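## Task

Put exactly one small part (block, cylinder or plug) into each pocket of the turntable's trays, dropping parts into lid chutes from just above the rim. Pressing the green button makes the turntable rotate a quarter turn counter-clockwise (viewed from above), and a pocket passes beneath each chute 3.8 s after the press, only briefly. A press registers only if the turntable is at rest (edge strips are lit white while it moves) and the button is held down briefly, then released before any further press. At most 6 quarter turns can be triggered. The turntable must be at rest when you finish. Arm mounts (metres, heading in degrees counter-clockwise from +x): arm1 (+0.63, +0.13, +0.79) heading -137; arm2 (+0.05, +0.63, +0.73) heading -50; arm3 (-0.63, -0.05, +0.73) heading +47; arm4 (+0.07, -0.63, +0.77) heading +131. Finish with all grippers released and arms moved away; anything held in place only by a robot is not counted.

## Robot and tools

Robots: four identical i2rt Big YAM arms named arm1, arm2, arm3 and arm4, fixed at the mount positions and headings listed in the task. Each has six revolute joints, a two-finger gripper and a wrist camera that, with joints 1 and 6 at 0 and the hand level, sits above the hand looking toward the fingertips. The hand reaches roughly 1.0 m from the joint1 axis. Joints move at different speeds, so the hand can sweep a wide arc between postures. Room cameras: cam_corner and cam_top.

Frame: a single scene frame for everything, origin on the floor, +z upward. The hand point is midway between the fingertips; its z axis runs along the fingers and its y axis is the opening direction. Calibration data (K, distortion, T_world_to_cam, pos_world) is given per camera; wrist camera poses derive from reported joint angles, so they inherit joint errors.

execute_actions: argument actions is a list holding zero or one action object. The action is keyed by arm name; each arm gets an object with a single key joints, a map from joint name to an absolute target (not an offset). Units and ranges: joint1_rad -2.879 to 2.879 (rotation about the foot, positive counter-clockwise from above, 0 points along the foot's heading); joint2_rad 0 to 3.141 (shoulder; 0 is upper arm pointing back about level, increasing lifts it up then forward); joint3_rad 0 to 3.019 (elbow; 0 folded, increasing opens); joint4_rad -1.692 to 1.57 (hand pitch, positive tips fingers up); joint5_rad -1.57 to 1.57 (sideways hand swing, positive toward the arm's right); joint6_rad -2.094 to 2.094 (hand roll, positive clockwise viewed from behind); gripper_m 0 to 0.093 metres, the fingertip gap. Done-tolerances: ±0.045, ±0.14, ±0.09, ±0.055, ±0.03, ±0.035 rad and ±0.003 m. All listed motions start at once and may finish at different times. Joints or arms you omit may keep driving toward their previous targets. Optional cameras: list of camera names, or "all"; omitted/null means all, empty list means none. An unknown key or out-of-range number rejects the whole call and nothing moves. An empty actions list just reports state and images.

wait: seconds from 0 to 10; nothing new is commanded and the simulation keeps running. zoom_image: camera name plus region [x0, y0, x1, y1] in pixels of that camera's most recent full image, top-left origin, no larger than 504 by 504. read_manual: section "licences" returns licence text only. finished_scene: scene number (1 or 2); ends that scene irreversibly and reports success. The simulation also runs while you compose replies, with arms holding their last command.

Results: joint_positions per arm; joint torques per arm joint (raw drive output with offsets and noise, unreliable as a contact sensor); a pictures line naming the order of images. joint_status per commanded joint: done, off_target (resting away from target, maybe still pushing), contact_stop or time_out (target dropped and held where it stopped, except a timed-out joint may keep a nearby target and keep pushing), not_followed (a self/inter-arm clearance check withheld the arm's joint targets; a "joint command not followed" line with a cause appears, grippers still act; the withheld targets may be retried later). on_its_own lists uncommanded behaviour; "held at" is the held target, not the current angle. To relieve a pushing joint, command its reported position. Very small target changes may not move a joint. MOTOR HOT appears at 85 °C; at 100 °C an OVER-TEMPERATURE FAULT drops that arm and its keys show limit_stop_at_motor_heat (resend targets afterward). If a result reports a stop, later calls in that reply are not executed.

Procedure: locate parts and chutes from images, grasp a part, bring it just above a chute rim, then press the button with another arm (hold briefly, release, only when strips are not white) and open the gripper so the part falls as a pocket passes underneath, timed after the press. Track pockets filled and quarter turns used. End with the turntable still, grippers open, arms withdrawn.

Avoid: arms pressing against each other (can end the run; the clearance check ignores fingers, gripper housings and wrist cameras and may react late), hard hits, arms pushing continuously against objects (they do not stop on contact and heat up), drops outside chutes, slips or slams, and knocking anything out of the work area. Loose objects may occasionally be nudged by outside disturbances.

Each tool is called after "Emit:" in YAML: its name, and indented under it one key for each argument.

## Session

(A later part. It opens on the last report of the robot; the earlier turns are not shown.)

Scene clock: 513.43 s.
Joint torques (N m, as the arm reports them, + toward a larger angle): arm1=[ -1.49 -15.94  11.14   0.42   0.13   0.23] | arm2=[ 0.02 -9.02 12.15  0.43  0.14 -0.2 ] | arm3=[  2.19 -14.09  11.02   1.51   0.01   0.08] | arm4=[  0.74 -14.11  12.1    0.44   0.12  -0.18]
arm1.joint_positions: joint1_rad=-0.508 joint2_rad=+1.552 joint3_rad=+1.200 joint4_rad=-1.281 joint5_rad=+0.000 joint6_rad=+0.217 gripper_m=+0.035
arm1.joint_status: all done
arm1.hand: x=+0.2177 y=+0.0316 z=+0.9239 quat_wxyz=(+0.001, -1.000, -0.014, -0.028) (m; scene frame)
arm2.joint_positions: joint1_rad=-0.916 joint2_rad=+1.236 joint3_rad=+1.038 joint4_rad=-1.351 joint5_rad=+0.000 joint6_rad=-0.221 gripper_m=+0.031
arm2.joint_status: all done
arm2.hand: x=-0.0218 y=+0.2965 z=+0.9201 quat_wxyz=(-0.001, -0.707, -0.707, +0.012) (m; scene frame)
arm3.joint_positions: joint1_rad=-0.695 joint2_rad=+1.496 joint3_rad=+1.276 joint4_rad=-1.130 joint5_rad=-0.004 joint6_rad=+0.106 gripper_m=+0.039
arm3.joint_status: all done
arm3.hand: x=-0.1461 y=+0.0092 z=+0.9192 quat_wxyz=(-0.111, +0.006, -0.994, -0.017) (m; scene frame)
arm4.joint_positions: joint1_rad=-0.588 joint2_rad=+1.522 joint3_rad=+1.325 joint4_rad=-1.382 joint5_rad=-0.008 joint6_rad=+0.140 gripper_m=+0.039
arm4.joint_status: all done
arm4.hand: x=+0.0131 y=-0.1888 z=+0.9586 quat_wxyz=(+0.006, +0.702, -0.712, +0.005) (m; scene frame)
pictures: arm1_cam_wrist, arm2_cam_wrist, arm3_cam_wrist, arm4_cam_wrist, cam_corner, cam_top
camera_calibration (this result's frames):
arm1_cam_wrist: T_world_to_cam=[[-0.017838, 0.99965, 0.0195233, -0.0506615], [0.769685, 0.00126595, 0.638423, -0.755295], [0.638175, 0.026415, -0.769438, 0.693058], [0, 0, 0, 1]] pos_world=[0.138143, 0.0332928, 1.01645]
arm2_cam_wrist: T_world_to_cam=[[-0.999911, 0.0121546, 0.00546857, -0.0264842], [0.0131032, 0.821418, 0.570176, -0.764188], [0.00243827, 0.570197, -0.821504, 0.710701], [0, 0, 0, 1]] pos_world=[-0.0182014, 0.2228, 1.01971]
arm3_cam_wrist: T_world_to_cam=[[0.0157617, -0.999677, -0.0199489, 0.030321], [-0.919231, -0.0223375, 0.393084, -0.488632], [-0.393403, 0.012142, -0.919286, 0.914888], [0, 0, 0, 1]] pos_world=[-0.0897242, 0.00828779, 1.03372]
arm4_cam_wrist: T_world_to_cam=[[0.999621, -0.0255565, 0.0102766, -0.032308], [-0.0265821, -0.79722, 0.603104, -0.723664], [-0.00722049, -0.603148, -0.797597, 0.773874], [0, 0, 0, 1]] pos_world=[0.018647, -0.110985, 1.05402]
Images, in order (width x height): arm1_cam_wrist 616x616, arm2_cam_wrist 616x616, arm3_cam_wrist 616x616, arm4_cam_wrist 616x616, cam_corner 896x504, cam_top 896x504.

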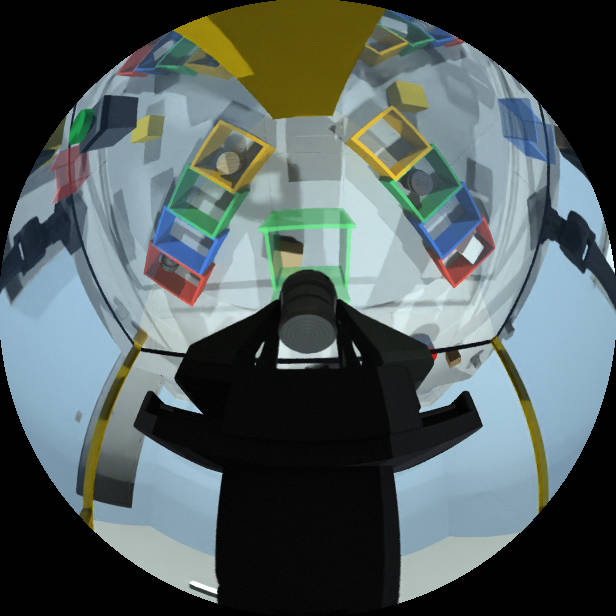

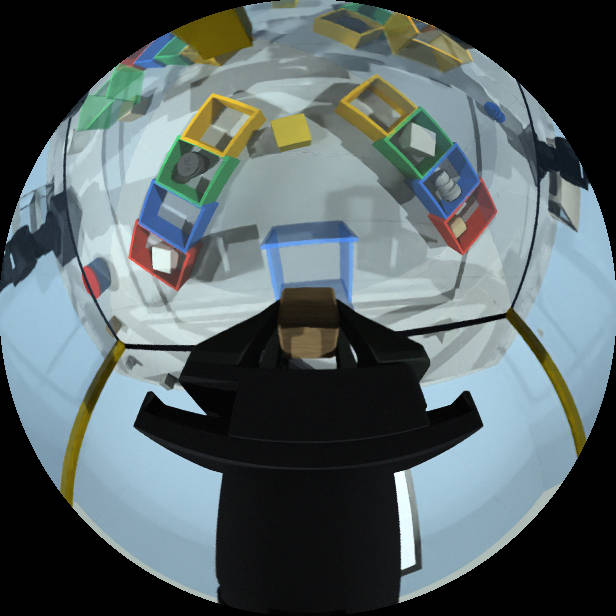

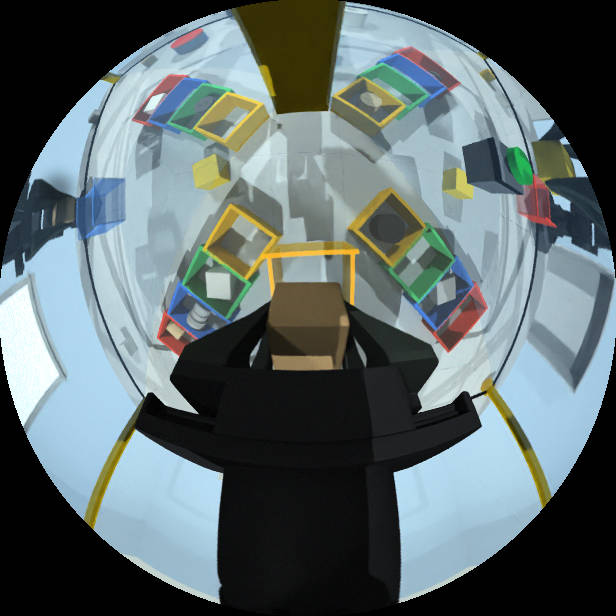

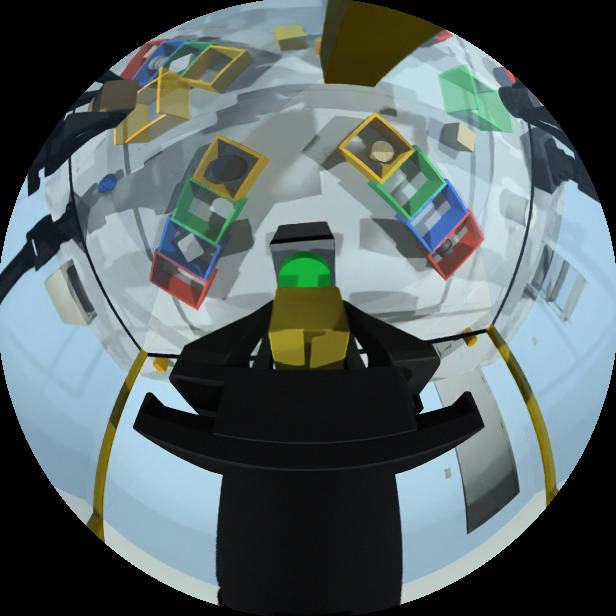

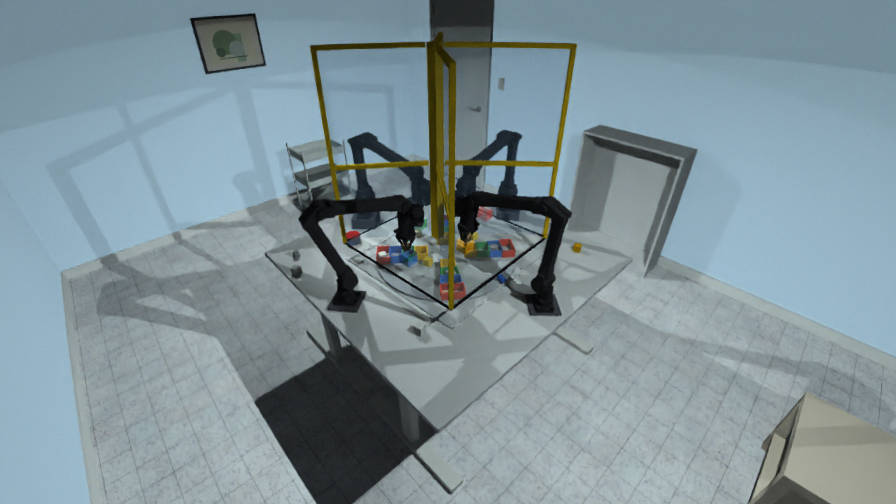

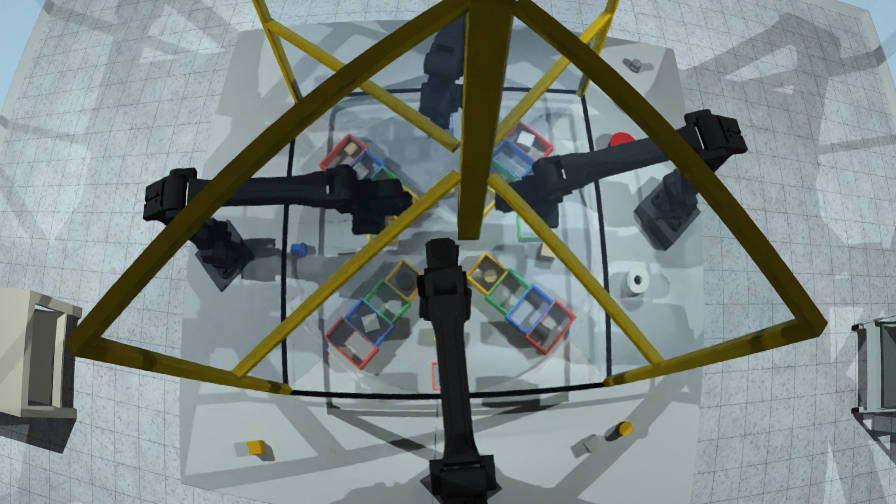

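Emit:
execute_actions:
  actions:
    - {"arm4":{"joints":{"joint2_rad":1.67}}}
  cameras: []

Emit:
wait:
  seconds: 0.25

Emit:
execute_actions:
  actions:
    - {"arm4":{"joints":{"joint2_rad":1.2,"joint4_rad":-1.33,"joint1_rad":-0.548}}}
  cameras: []

Emit:
execute_actions:
  actions:
    - {"arm4":{"joints":{"joint3_rad":0.93}}}
  cameras: []

Emit:
execute_actions:
  actions:
    - {"arm1":{"joints":{"gripper_m":0.09}},"arm2":{"joints":{"gripper_m":0.09}},"arm3":{"joints":{"gripper_m":0.09}},"arm4":{"joints":{"gripper_m":0.09}}}
  cameras: []

Emit:
execute_actions:
  actions:
    - {"arm1":{"joints":{"joint2_rad":0.8,"joint3_rad":0.85,"joint4_rad":-1.55}},"arm2":{"joints":{"joint2_rad":0.8,"joint3_rad":0.88,"joint4_rad":-1.55}},"arm3":{"joints":{"joint2_rad":0.8,"joint3_rad":0.88,"joint4_rad":-1.55}},"arm4":{"joints":{"joint2_rad":0.8,"joint3_rad":0.85,"joint4_rad":-1.55}}}
  cameras: []

Emit:
execute_actions:
  actions:
    - {"arm1":{"joints":{"joint1_rad":0.62,"joint6_rad":0}},"arm2":{"joints":{"joint1_rad":0.894,"joint6_rad":0}},"arm3":{"joints":{"joint1_rad":-2.126,"joint6_rad":-0.1}},"arm4":{"joints":{"joint1_rad":-2.0,"joint6_rad":0}}}
  cameras: []

Emit:
execute_actions:
  actions:
    - {"arm2":{"joints":{"joint2_rad":1.80,"joint3_rad":1.49,"joint4_rad":-1.2}},"arm3":{"joints":{"joint2_rad":1.86,"joint3_rad":1.575,"joint4_rad":-1.225}},"arm4":{"joints":{"joint2_rad":1.46,"joint3_rad":0.935,"joint4_rad":-0.985}}}

Scene clock: 534.50 s.
Joint torques (N m, as the arm reports them, + toward a larger angle): arm1=[ -1.43 -15.89  11.11   0.42   0.13   0.23] | arm2=[-0.04 -8.37 12.25  0.5   0.13 -0.21] | arm3=[  2.28 -14.22  11.02   1.58   0.03   0.1 ] | arm4=[ 1.04 -9.49  9.54  0.53  0.26 -0.18]
arm1.joint_positions: joint1_rad=-0.508 joint2_rad=+1.552 joint3_rad=+1.200 joint4_rad=-1.281 joint5_rad=+0.000 joint6_rad=+0.217 gripper_m=+0.035
arm1.joint_status: not commanded
arm1.hand: x=+0.2177 y=+0.0316 z=+0.9239 quat_wxyz=(+0.001, -1.000, -0.014, -0.028) (m; scene frame)
arm2.joint_positions: joint1_rad=-0.916 joint2_rad=+1.236 joint3_rad=+1.038 joint4_rad=-1.351 joint5_rad=+0.000 joint6_rad=-0.221 gripper_m=+0.031
arm2.joint_status: not commanded
arm2.hand: x=-0.0218 y=+0.2965 z=+0.9201 quat_wxyz=(-0.001, -0.707, -0.707, +0.012) (m; scene frame)
arm3.joint_positions: joint1_rad=-0.695 joint2_rad=+1.496 joint3_rad=+1.276 joint4_rad=-1.130 joint5_rad=-0.004 joint6_rad=+0.106 gripper_m=+0.039
arm3.joint_status: not commanded
arm3.hand: x=-0.1461 y=+0.0092 z=+0.9192 quat_wxyz=(-0.111, +0.006, -0.994, -0.017) (m; scene frame)
arm4.joint_positions: joint1_rad=-0.590 joint2_rad=+1.618 joint3_rad=+1.358 joint4_rad=-1.391 joint5_rad=-0.011 joint6_rad=+0.139 gripper_m=+0.039
arm4.joint_status: all done
arm4.hand: x=+0.0117 y=-0.1758 z=+0.9297 quat_wxyz=(+0.029, +0.702, -0.711, +0.032) (m; scene frame)
pictures: none
No camera images: the call's "cameras" was empty. Leave "cameras" out to get every camera's image.

Scene clock: 534.77 s.
Joint torques (N m, as the arm reports them, + toward a larger angle): arm1=[ -1.4  -15.87  11.12   0.43   0.13   0.23] | arm2=[-0.01 -8.49 12.3   0.44  0.12 -0.21] | arm3=[  2.22 -14.45  11.16   1.57   0.     0.09] | arm4=[ 1.28 -9.4   9.63  0.58  0.24 -0.19]
arm1.joint_positions: joint1_rad=-0.508 joint2_rad=+1.552 joint3_rad=+1.200 joint4_rad=-1.281 joint5_rad=+0.000 joint6_rad=+0.217 gripper_m=+0.035
arm1.joint_status: not commanded
arm1.hand: x=+0.2177 y=+0.0316 z=+0.9239 quat_wxyz=(+0.001, -1.000, -0.014, -0.028) (m; scene frame)
arm2.joint_positions: joint1_rad=-0.916 joint2_rad=+1.236 joint3_rad=+1.038 joint4_rad=-1.351 joint5_rad=+0.000 joint6_rad=-0.221 gripper_m=+0.031
arm2.joint_status: not commanded
arm2.hand: x=-0.0218 y=+0.2965 z=+0.9201 quat_wxyz=(-0.001, -0.707, -0.707, +0.012) (m; scene frame)
arm3.joint_positions: joint1_rad=-0.695 joint2_rad=+1.496 joint3_rad=+1.276 joint4_rad=-1.130 joint5_rad=-0.004 joint6_rad=+0.106 gripper_m=+0.039
arm3.joint_status: not commanded
arm3.hand: x=-0.1461 y=+0.0092 z=+0.9192 quat_wxyz=(-0.111, +0.006, -0.994, -0.017) (m; scene frame)
arm4.joint_positions: joint1_rad=-0.590 joint2_rad=+1.618 joint3_rad=+1.358 joint4_rad=-1.391 joint5_rad=-0.011 joint6_rad=+0.139 gripper_m=+0.039
arm4.joint_status: all done
arm4.hand: x=+0.0117 y=-0.1758 z=+0.9297 quat_wxyz=(+0.029, +0.702, -0.711, +0.032) (m; scene frame)
wait: 0.27 s; no rest
pictures: arm1_cam_wrist, arm2_cam_wrist, arm3_cam_wrist, arm4_cam_wrist, cam_corner, cam_top
camera_calibration (this result's frames):
arm1_cam_wrist: T_world_to_cam=[[-0.017838, 0.99965, 0.0195233, -0.0506615], [0.769685, 0.00126595, 0.638423, -0.755295], [0.638175, 0.026415, -0.769438, 0.693058], [0, 0, 0, 1]] pos_world=[0.138143, 0.0332928, 1.01645]
arm2_cam_wrist: T_world_to_cam=[[-0.999911, 0.0121546, 0.00546857, -0.0264842], [0.0131032, 0.821418, 0.570176, -0.764188], [0.00243827, 0.570197, -0.821504, 0.710701], [0, 0, 0, 1]] pos_world=[-0.0182014, 0.2228, 1.01971]
arm3_cam_wrist: T_world_to_cam=[[0.0157617, -0.999677, -0.0199489, 0.030321], [-0.919231, -0.0223375, 0.393084, -0.488632], [-0.393403, 0.012142, -0.919286, 0.914888], [0, 0, 0, 1]] pos_world=[-0.0897242, 0.00828779, 1.03372]
arm4_cam_wrist: T_world_to_cam=[[0.999525, -0.0250394, 0.0179849, -0.0374075], [-0.0306878, -0.752325, 0.658077, -0.739125], [-0.00294737, -0.658316, -0.752736, 0.707184], [0, 0, 0, 1]] pos_world=[0.016792, -0.0914482, 1.0194]
Images, in order (width x height): arm1_cam_wrist 616x616, arm2_cam_wrist 616x616, arm3_cam_wrist 616x616, arm4_cam_wrist 616x616, cam_corner 896x504, cam_top 896x504.

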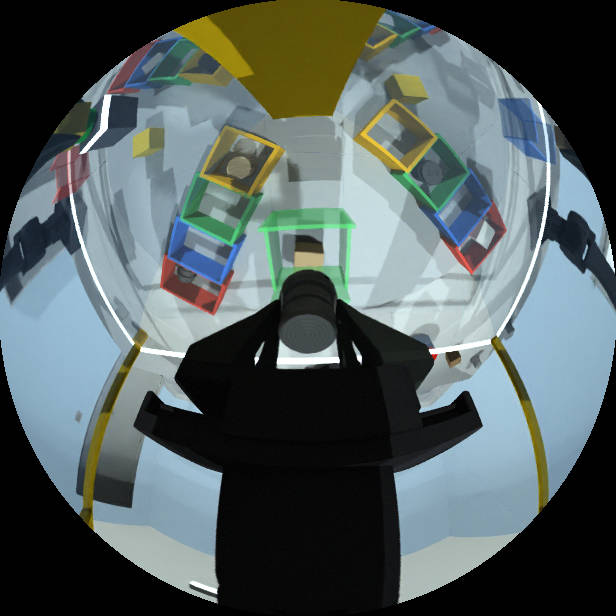

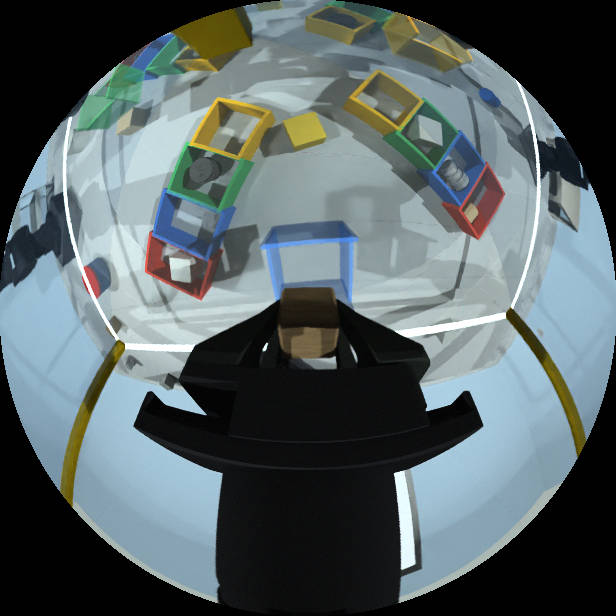

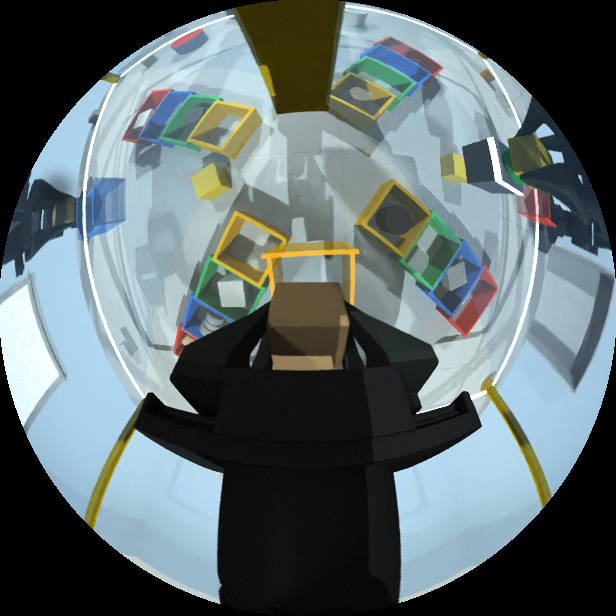

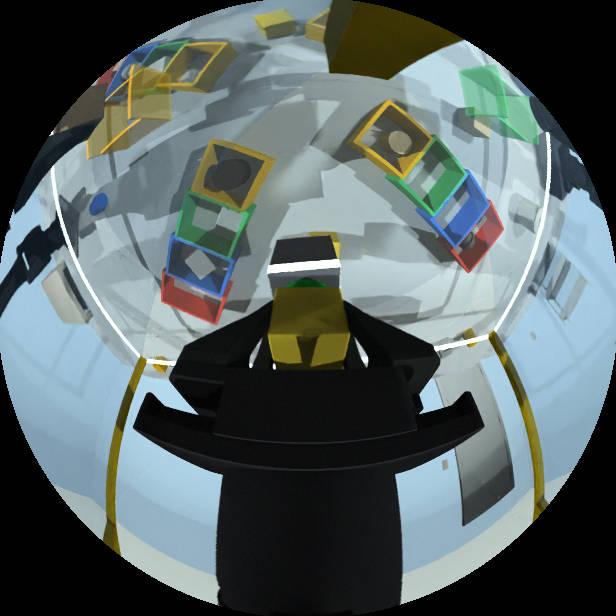

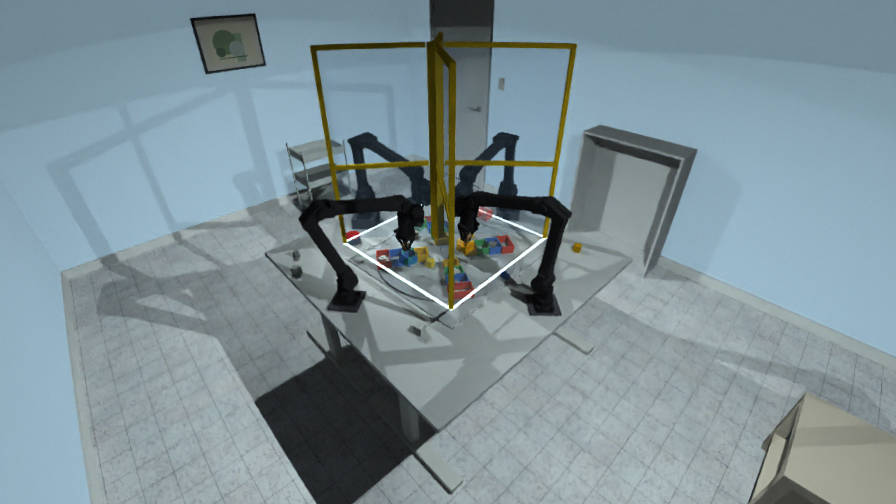

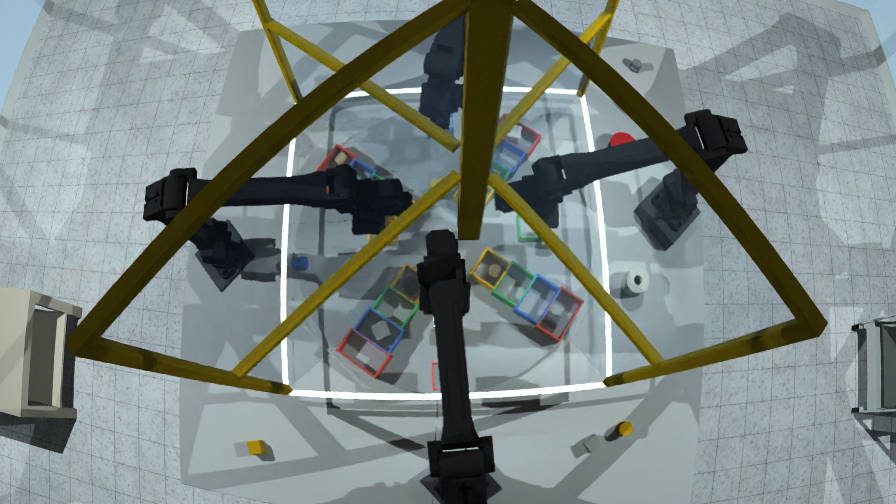

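Scene clock: 536.20 s.
Joint torques (N m, as the arm reports them, + toward a larger angle): arm1=[ -1.5  -15.82  11.12   0.42   0.13   0.23] | arm2=[ 0.17 -8.57 12.35  0.51  0.13 -0.2 ] | arm3=[  2.5  -14.43  11.1    1.61   0.01   0.09] | arm4=[ 0.62 -9.7  10.61  1.28  0.24 -0.18]
arm1.joint_positions: joint1_rad=-0.508 joint2_rad=+1.552 joint3_rad=+1.200 joint4_rad=-1.281 joint5_rad=+0.000 joint6_rad=+0.217 gripper_m=+0.035
arm1.joint_status: not commanded
arm1.hand: x=+0.2177 y=+0.0316 z=+0.9239 quat_wxyz=(+0.001, -1.000, -0.014, -0.028) (m; scene frame)
arm2.joint_positions: joint1_rad=-0.916 joint2_rad=+1.236 joint3_rad=+1.038 joint4_rad=-1.351 joint5_rad=+0.000 joint6_rad=-0.221 gripper_m=+0.031
arm2.joint_status: not commanded
arm2.hand: x=-0.0218 y=+0.2965 z=+0.9201 quat_wxyz=(-0.001, -0.707, -0.707, +0.012) (m; scene frame)
arm3.joint_positions: joint1_rad=-0.695 joint2_rad=+1.496 joint3_rad=+1.276 joint4_rad=-1.130 joint5_rad=-0.004 joint6_rad=+0.106 gripper_m=+0.039
arm3.joint_status: not commanded
arm3.hand: x=-0.1461 y=+0.0092 z=+0.9192 quat_wxyz=(-0.111, +0.006, -0.994, -0.017) (m; scene frame)
arm4.joint_positions: joint1_rad=-0.547 joint2_rad=+1.208 joint3_rad=+1.358 joint4_rad=-1.341 joint5_rad=-0.010 joint6_rad=+0.138 gripper_m=+0.039
arm4.joint_status: all done
arm4.hand: x=-0.0023 y=-0.2144 z=+1.1048 quat_wxyz=(-0.107, +0.706, -0.683, -0.151) (m; scene frame)
pictures: none
No camera images: the call's "cameras" was empty. Leave "cameras" out to get every camera's image.

Scene clock: 537.30 s.
Joint torques (N m, as the arm reports them, + toward a larger angle): arm1=[ -1.45 -15.84  11.12   0.42   0.14   0.22] | arm2=[ 0.16 -8.46 12.31  0.46  0.13 -0.19] | arm3=[  2.03 -14.38  11.15   1.55   0.02   0.1 ] | arm4=[ 0.29 -8.08  7.67  0.32  0.25 -0.21]
arm1.joint_positions: joint1_rad=-0.508 joint2_rad=+1.552 joint3_rad=+1.200 joint4_rad=-1.281 joint5_rad=+0.000 joint6_rad=+0.217 gripper_m=+0.035
arm1.joint_status: not commanded
arm1.hand: x=+0.2177 y=+0.0316 z=+0.9239 quat_wxyz=(+0.001, -1.000, -0.014, -0.028) (m; scene frame)
arm2.joint_positions: joint1_rad=-0.916 joint2_rad=+1.236 joint3_rad=+1.038 joint4_rad=-1.351 joint5_rad=+0.000 joint6_rad=-0.221 gripper_m=+0.031
arm2.joint_status: not commanded
arm2.hand: x=-0.0218 y=+0.2965 z=+0.9201 quat_wxyz=(-0.001, -0.707, -0.707, +0.012) (m; scene frame)
arm3.joint_positions: joint1_rad=-0.695 joint2_rad=+1.496 joint3_rad=+1.276 joint4_rad=-1.130 joint5_rad=-0.004 joint6_rad=+0.106 gripper_m=+0.039
arm3.joint_status: not commanded
arm3.hand: x=-0.1461 y=+0.0092 z=+0.9192 quat_wxyz=(-0.111, +0.006, -0.994, -0.017) (m; scene frame)
arm4.joint_positions: joint1_rad=-0.547 joint2_rad=+1.206 joint3_rad=+0.924 joint4_rad=-1.338 joint5_rad=-0.010 joint6_rad=+0.138 gripper_m=+0.039
arm4.joint_status: all done
arm4.hand: x=+0.0180 y=-0.3285 z=+0.9250 quat_wxyz=(+0.019, +0.717, -0.696, +0.021) (m; scene frame)
pictures: none
No camera images: the call's "cameras" was empty. Leave "cameras" out to get every camera's image.

Scene clock: 538.00 s.
Joint torques (N m, as the arm reports them, + toward a larger angle): arm1=[ -1.4  -15.55  11.21   0.44   0.13   0.23] | arm2=[-0.05 -8.65 12.31  0.43  0.13 -0.19] | arm3=[  2.38 -14.59  11.1    1.58  -0.01   0.07] | arm4=[ 0.53 -7.98  7.66  0.36  0.22 -0.19]
arm1.joint_positions: joint1_rad=-0.508 joint2_rad=+1.549 joint3_rad=+1.200 joint4_rad=-1.281 joint5_rad=+0.000 joint6_rad=+0.217 gripper_m=+0.090
arm1.joint_status: all done
arm1.hand: x=+0.2177 y=+0.0316 z=+0.9248 quat_wxyz=(+0.001, -1.000, -0.014, -0.027) (m; scene frame)
arm2.joint_positions: joint1_rad=-0.916 joint2_rad=+1.236 joint3_rad=+1.038 joint4_rad=-1.351 joint5_rad=+0.000 joint6_rad=-0.221 gripper_m=+0.090
arm2.joint_status: all done
arm2.hand: x=-0.0218 y=+0.2965 z=+0.9201 quat_wxyz=(-0.001, -0.707, -0.708, +0.012) (m; scene frame)
arm3.joint_positions: joint1_rad=-0.695 joint2_rad=+1.496 joint3_rad=+1.276 joint4_rad=-1.130 joint5_rad=-0.004 joint6_rad=+0.106 gripper_m=+0.090
arm3.joint_status: all done
arm3.hand: x=-0.1461 y=+0.0092 z=+0.9192 quat_wxyz=(-0.111, +0.006, -0.994, -0.017) (m; scene frame)
arm4.joint_positions: joint1_rad=-0.547 joint2_rad=+1.206 joint3_rad=+0.924 joint4_rad=-1.338 joint5_rad=-0.010 joint6_rad=+0.138 gripper_m=+0.090
arm4.joint_status: all done
arm4.hand: x=+0.0180 y=-0.3285 z=+0.9250 quat_wxyz=(+0.019, +0.717, -0.696, +0.021) (m; scene frame)
pictures: none
No camera images: the call's "cameras" was empty. Leave "cameras" out to get every camera's image.

Scene clock: 539.33 s.
Joint torques (N m, as the arm reports them, + toward a larger angle): arm1=[-1.58 -0.8   9.52 -0.02  0.13  0.22] | arm2=[ 0.23 -1.83  9.64  0.23  0.13 -0.18] | arm3=[ 2.06 -1.39  7.79  0.32 -0.01  0.08] | arm4=[ 0.84 -1.82  8.26 -0.27  0.25 -0.19]
arm1.joint_positions: joint1_rad=-0.508 joint2_rad=+0.794 joint3_rad=+0.849 joint4_rad=-1.540 joint5_rad=+0.000 joint6_rad=+0.217 gripper_m=+0.090
arm1.joint_status: all done
arm1.hand: x=+0.4300 y=+0.0856 z=+1.0130 quat_wxyz=(-0.016, -0.999, -0.013, +0.044) (m; scene frame)
arm2.joint_positions: joint1_rad=-0.916 joint2_rad=+0.788 joint3_rad=+0.883 joint4_rad=-1.545 joint5_rad=+0.000 joint6_rad=-0.221 gripper_m=+0.090
arm2.joint_status: all done
arm2.hand: x=+0.0068 y=+0.4219 z=+0.9697 quat_wxyz=(-0.028, -0.705, -0.707, +0.053) (m; scene frame)
arm3.joint_positions: joint1_rad=-0.695 joint2_rad=+0.794 joint3_rad=+0.885 joint4_rad=-1.539 joint5_rad=-0.004 joint6_rad=+0.106 gripper_m=+0.090
arm3.joint_status: all done
arm3.hand: x=-0.4171 y=-0.0231 z=+0.9667 quat_wxyz=(-0.062, +0.006, -0.998, -0.012) (m; scene frame)
arm4.joint_positions: joint1_rad=-0.547 joint2_rad=+0.793 joint3_rad=+0.842 joint4_rad=-1.540 joint5_rad=-0.010 joint6_rad=+0.138 gripper_m=+0.090
arm4.joint_status: all done
arm4.hand: x=+0.0344 y=-0.4262 z=+0.9905 quat_wxyz=(-0.019, +0.717, -0.696, -0.031) (m; scene frame)
pictures: none
No camera images: the call's "cameras" was empty. Leave "cameras" out to get every camera's image.

Scene clock: 541.23 s.
Joint torques (N m, as the arm reports them, + toward a larger angle): arm1=[-0.01 -0.85  9.58 -0.03  0.12 -0.01] | arm2=[ 1.09 -1.89  9.58  0.15  0.16  0.14] | arm3=[ 0.9  -1.61  7.73  0.38 -0.07 -0.1 ] | arm4=[ 0.61 -1.9   8.47 -0.13  0.15 -0.18]
arm1.joint_positions: joint1_rad=+0.610 joint2_rad=+0.794 joint3_rad=+0.849 joint4_rad=-1.540 joint5_rad=+0.000 joint6_rad=+0.013 gripper_m=+0.090
arm1.joint_status: all done
arm1.hand: x=+0.5880 y=-0.0673 z=+1.0140 quat_wxyz=(-0.030, -0.780, -0.624, +0.039) (m; scene frame)
arm2.joint_positions: joint1_rad=+0.889 joint2_rad=+0.788 joint3_rad=+0.883 joint4_rad=-1.545 joint5_rad=+0.000 joint6_rad=-0.014 gripper_m=+0.090
arm2.joint_status: all done
arm2.hand: x=+0.2663 y=+0.6320 z=+0.9676 quat_wxyz=(-0.055, +0.014, -0.998, -0.002) (m; scene frame)
arm3.joint_positions: joint1_rad=-2.117 joint2_rad=+0.796 joint3_rad=+0.885 joint4_rad=-1.539 joint5_rad=-0.003 joint6_rad=-0.091 gripper_m=+0.090
arm3.joint_status: all done
arm3.hand: x=-0.5741 y=-0.2566 z=+0.9646 quat_wxyz=(-0.047, -0.569, -0.820, +0.034) (m; scene frame)
arm4.joint_positions: joint1_rad=-1.997 joint2_rad=+0.795 joint3_rad=+0.842 joint4_rad=-1.540 joint5_rad=-0.009 joint6_rad=+0.010 gripper_m=+0.090
arm4.joint_status: all done
arm4.hand: x=+0.2671 y=-0.5688 z=+0.9923 quat_wxyz=(-0.040, +0.139, -0.989, -0.007) (m; scene frame)
pictures: none
No camera images: the call's "cameras" was empty. Leave "cameras" out to get every camera's image.

Scene clock: 543.03 s.
Joint torques (N m, as the arm reports them, + toward a larger angle): arm1=[ 0.04 -0.85  9.59 -0.03  0.12 -0.01] | arm2=[  0.91 -16.69  12.88   0.23   0.15   0.15] | arm3=[  0.55 -19.3   11.23   0.75  -0.07  -0.08] | arm4=[  0.37 -10.88   9.91   0.68   0.12  -0.21]
arm1.joint_positions: joint1_rad=+0.610 joint2_rad=+0.794 joint3_rad=+0.849 joint4_rad=-1.540 joint5_rad=+0.000 joint6_rad=+0.013 gripper_m=+0.090
arm1.joint_status: not commanded
arm1.hand: x=+0.5880 y=-0.0673 z=+1.0140 quat_wxyz=(-0.030, -0.780, -0.624, +0.039) (m; scene frame)
arm2.joint_positions: joint1_rad=+0.889 joint2_rad=+1.816 joint3_rad=+1.445 joint4_rad=-1.201 joint5_rad=+0.000 joint6_rad=-0.014 gripper_m=+0.090
arm2.joint_status: all done
arm2.hand: x=+0.5874 y=+0.6370 z=+0.8225 quat_wxyz=(+0.006, +0.014, -1.000, -0.002) (m; scene frame)
arm3.joint_positions: joint1_rad=-2.117 joint2_rad=+1.871 joint3_rad=+1.521 joint4_rad=-1.231 joint5_rad=-0.003 joint6_rad=-0.091 gripper_m=+0.090
arm3.joint_status: all done
arm3.hand: x=-0.4842 y=-0.5833 z=+0.8200 quat_wxyz=(+0.003, -0.570, -0.821, -0.008) (m; scene frame)
arm4.joint_positions: joint1_rad=-1.997 joint2_rad=+1.468 joint3_rad=+0.888 joint4_rad=-0.999 joint5_rad=-0.009 joint6_rad=+0.010 gripper_m=+0.090
arm4.joint_status: all done
arm4.hand: x=+0.4235 y=-0.5235 z=+0.8307 quat_wxyz=(+0.002, +0.139, -0.990, +0.000) (m; scene frame)
pictures: arm1_cam_wrist, arm2_cam_wrist, arm3_cam_wrist, arm4_cam_wrist, cam_corner, cam_top
camera_calibration (this result's frames):
arm1_cam_wrist: T_world_to_cam=[[-0.97278, 0.231116, 0.016862, 0.565551], [0.206843, 0.833197, 0.512834, -0.583476], [0.104475, 0.502362, -0.858322, 0.964628], [0, 0, 0, 1]] pos_world=[0.570065, -0.12915, 1.11765]
arm2_cam_wrist: T_world_to_cam=[[0.0147698, -0.999812, -0.0125909, 0.642506], [-0.803905, -0.0193617, 0.594443, -0.000706018], [-0.594575, 0.00134209, -0.804039, 1.13355], [0, 0, 0, 1]] pos_world=[0.663921, 0.64085, 0.919925]
arm3_cam_wrist: T_world_to_cam=[[-0.935684, -0.352827, 0.0029554, -0.660899], [-0.281093, 0.750459, 0.598161, -0.18204], [-0.213265, 0.558859, -0.80137, 1.0074], [0, 0, 0, 1]] pos_world=[-0.454719, -0.659565, 0.918144]
arm4_cam_wrist: T_world_to_cam=[[0.263654, -0.964565, 0.0100692, -0.62948], [-0.777359, -0.20628, 0.594274, -0.267865], [-0.571139, -0.16451, -0.8042, 0.946876], [0, 0, 0, 1]] pos_world=[0.498535, -0.506658, 0.927001]
Images, in order (width x height): arm1_cam_wrist 616x616, arm2_cam_wrist 616x616, arm3_cam_wrist 616x616, arm4_cam_wrist 616x616, cam_corner 896x504, cam_top 896x504.

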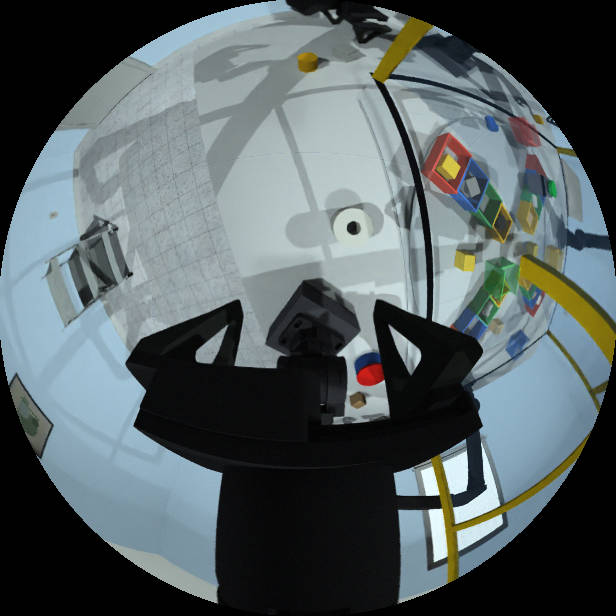

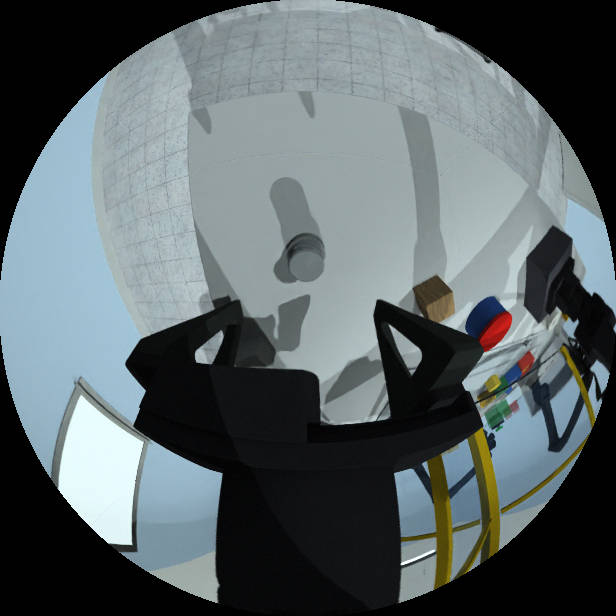

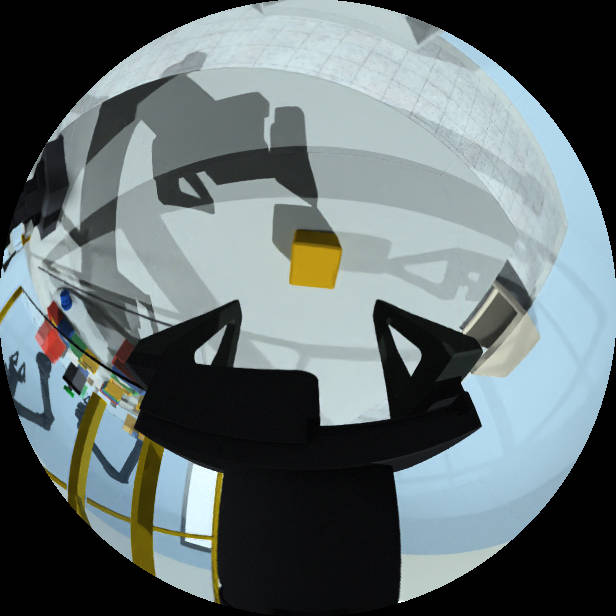

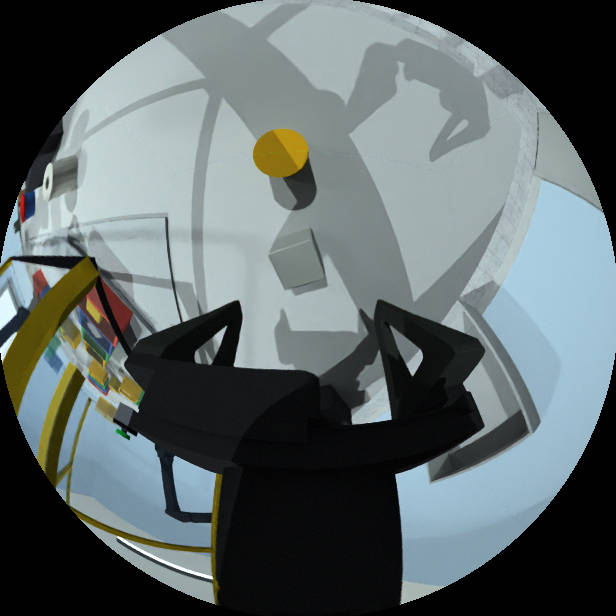

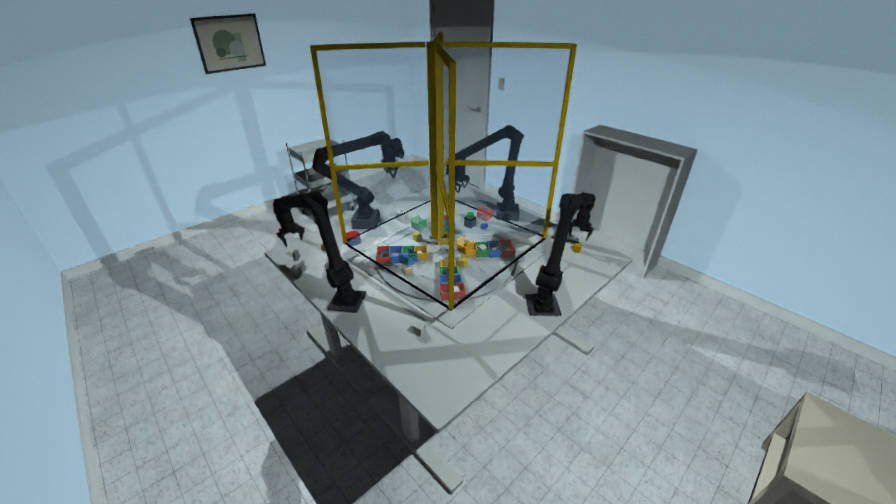

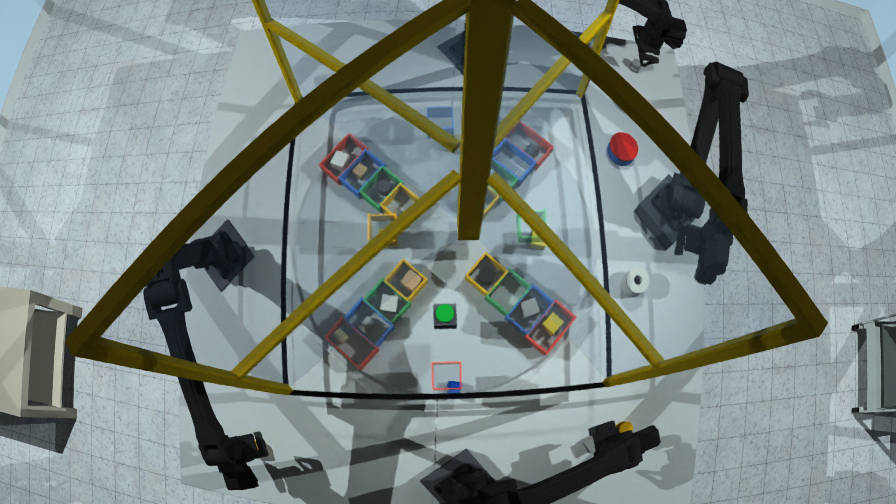

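Emit:
execute_actions:
  actions:
    - {"arm2":{"joints":{"joint2_rad":1.912,"joint3_rad":1.355,"joint4_rad":-0.98}},"arm3":{"joints":{"joint1_rad":-2.136,"joint6_rad":-0.03,"joint2_rad":1.963,"joint3_rad":1.44,"joint4_rad":-1.013}},"arm4":{"joints":{"joint1_rad":-1.972,"joint6_rad":-0.28,"joint2_rad":1.645,"joint3_rad":0.823,"joint4_rad":-0.717}}}
  cameras: ["arm2_cam_wrist","arm3_cam_wrist","arm4_cam_wrist"]

Scene clock: 549.87 s.
Joint torques (N m, as the arm reports them, + toward a larger angle): arm1=[ 0.   -0.84  9.6  -0.03  0.12 -0.01] | arm2=[  1.2  -15.56   8.47   0.57   0.16   0.16] | arm3=[  0.54 -18.86   7.13   1.16  -0.1    0.08] | arm4=[  1.07 -12.72   5.64   0.87   0.13  -0.18]
arm1.joint_positions: joint1_rad=+0.610 joint2_rad=+0.794 joint3_rad=+0.849 joint4_rad=-1.540 joint5_rad=+0.000 joint6_rad=+0.013 gripper_m=+0.090
arm1.joint_status: not commanded
arm1.hand: x=+0.5880 y=-0.0673 z=+1.0140 quat_wxyz=(-0.030, -0.780, -0.624, +0.039) (m; scene frame)
arm2.joint_positions: joint1_rad=+0.889 joint2_rad=+1.911 joint3_rad=+1.353 joint4_rad=-0.989 joint5_rad=+0.000 joint6_rad=-0.014 gripper_m=+0.090
arm2.joint_status: all done
arm2.hand: x=+0.5933 y=+0.6373 z=+0.7421 quat_wxyz=(-0.007, +0.014, -1.000, -0.002) (m; scene frame)
arm3.joint_positions: joint1_rad=-2.125 joint2_rad=+1.967 joint3_rad=+1.435 joint4_rad=-1.028 joint5_rad=-0.003 joint6_rad=-0.039 gripper_m=+0.090
arm3.joint_status: all done
arm3.hand: x=-0.4863 y=-0.5912 z=+0.7385 quat_wxyz=(-0.005, -0.595, -0.804, -0.001) (m; scene frame)
arm4.joint_positions: joint1_rad=-1.977 joint2_rad=+1.663 joint3_rad=+0.815 joint4_rad=-0.732 joint5_rad=-0.009 joint6_rad=-0.269 gripper_m=+0.090
arm4.joint_status: all done
arm4.hand: x=+0.4282 y=-0.5151 z=+0.7404 quat_wxyz=(+0.003, +0.285, -0.958, -0.001) (m; scene frame)
pictures: arm2_cam_wrist, arm3_cam_wrist, arm4_cam_wrist
camera_calibration (this result's frames):
arm2_cam_wrist: T_world_to_cam=[[0.0150157, -0.999808, -0.0125725, 0.641554], [-0.818615, -0.0195126, 0.574011, 0.0758636], [-0.574147, 0.00167283, -0.818751, 1.071], [0, 0, 0, 1]] pos_world=[0.667378, 0.64112, 0.841397]
arm3_cam_wrist: T_world_to_cam=[[-0.955171, -0.296007, 0.00535764, -0.642976], [-0.237802, 0.77788, 0.581681, -0.0784987], [-0.176349, 0.554331, -0.813399, 0.970211], [0, 0, 0, 1]] pos_world=[-0.461724, -0.667081, 0.838275]
arm4_cam_wrist: T_world_to_cam=[[0.536149, -0.844079, 0.00858995, -0.675325], [-0.681271, -0.426682, 0.594822, -0.363864], [-0.498412, -0.324765, -0.803812, 0.764328], [0, 0, 0, 1]] pos_world=[0.495135, -0.477055, 0.836611]
Images, in order (width x height): arm2_cam_wrist 616x616, arm3_cam_wrist 616x616, arm4_cam_wrist 616x616.

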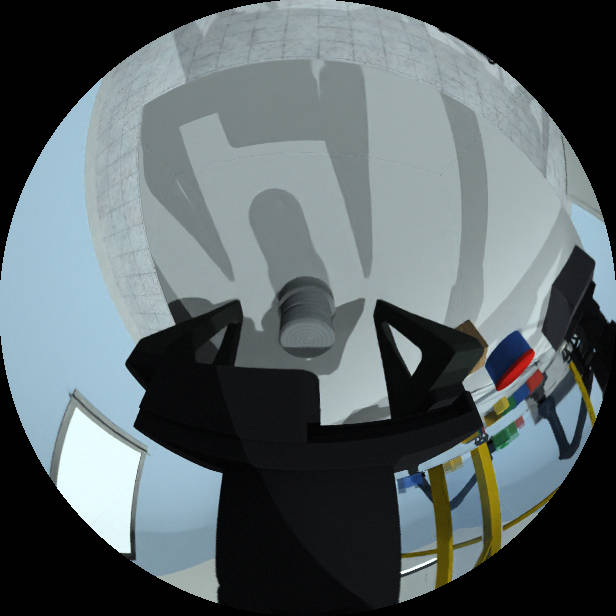

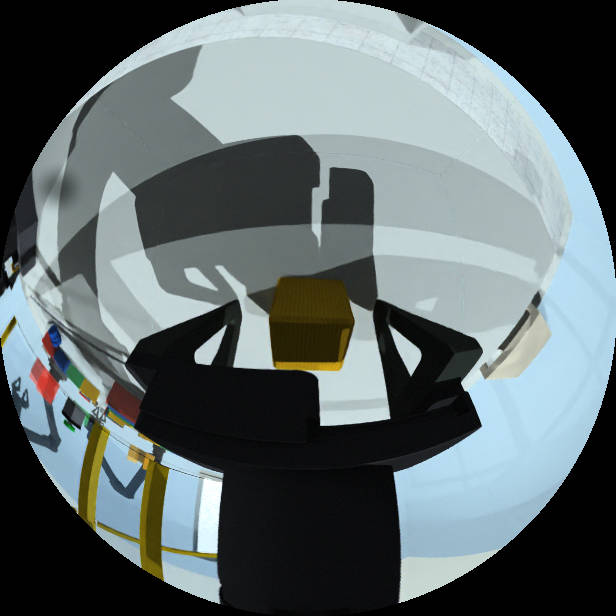

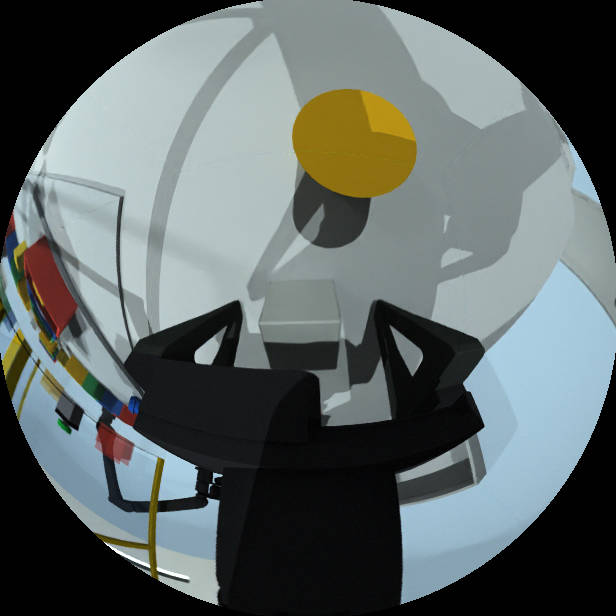

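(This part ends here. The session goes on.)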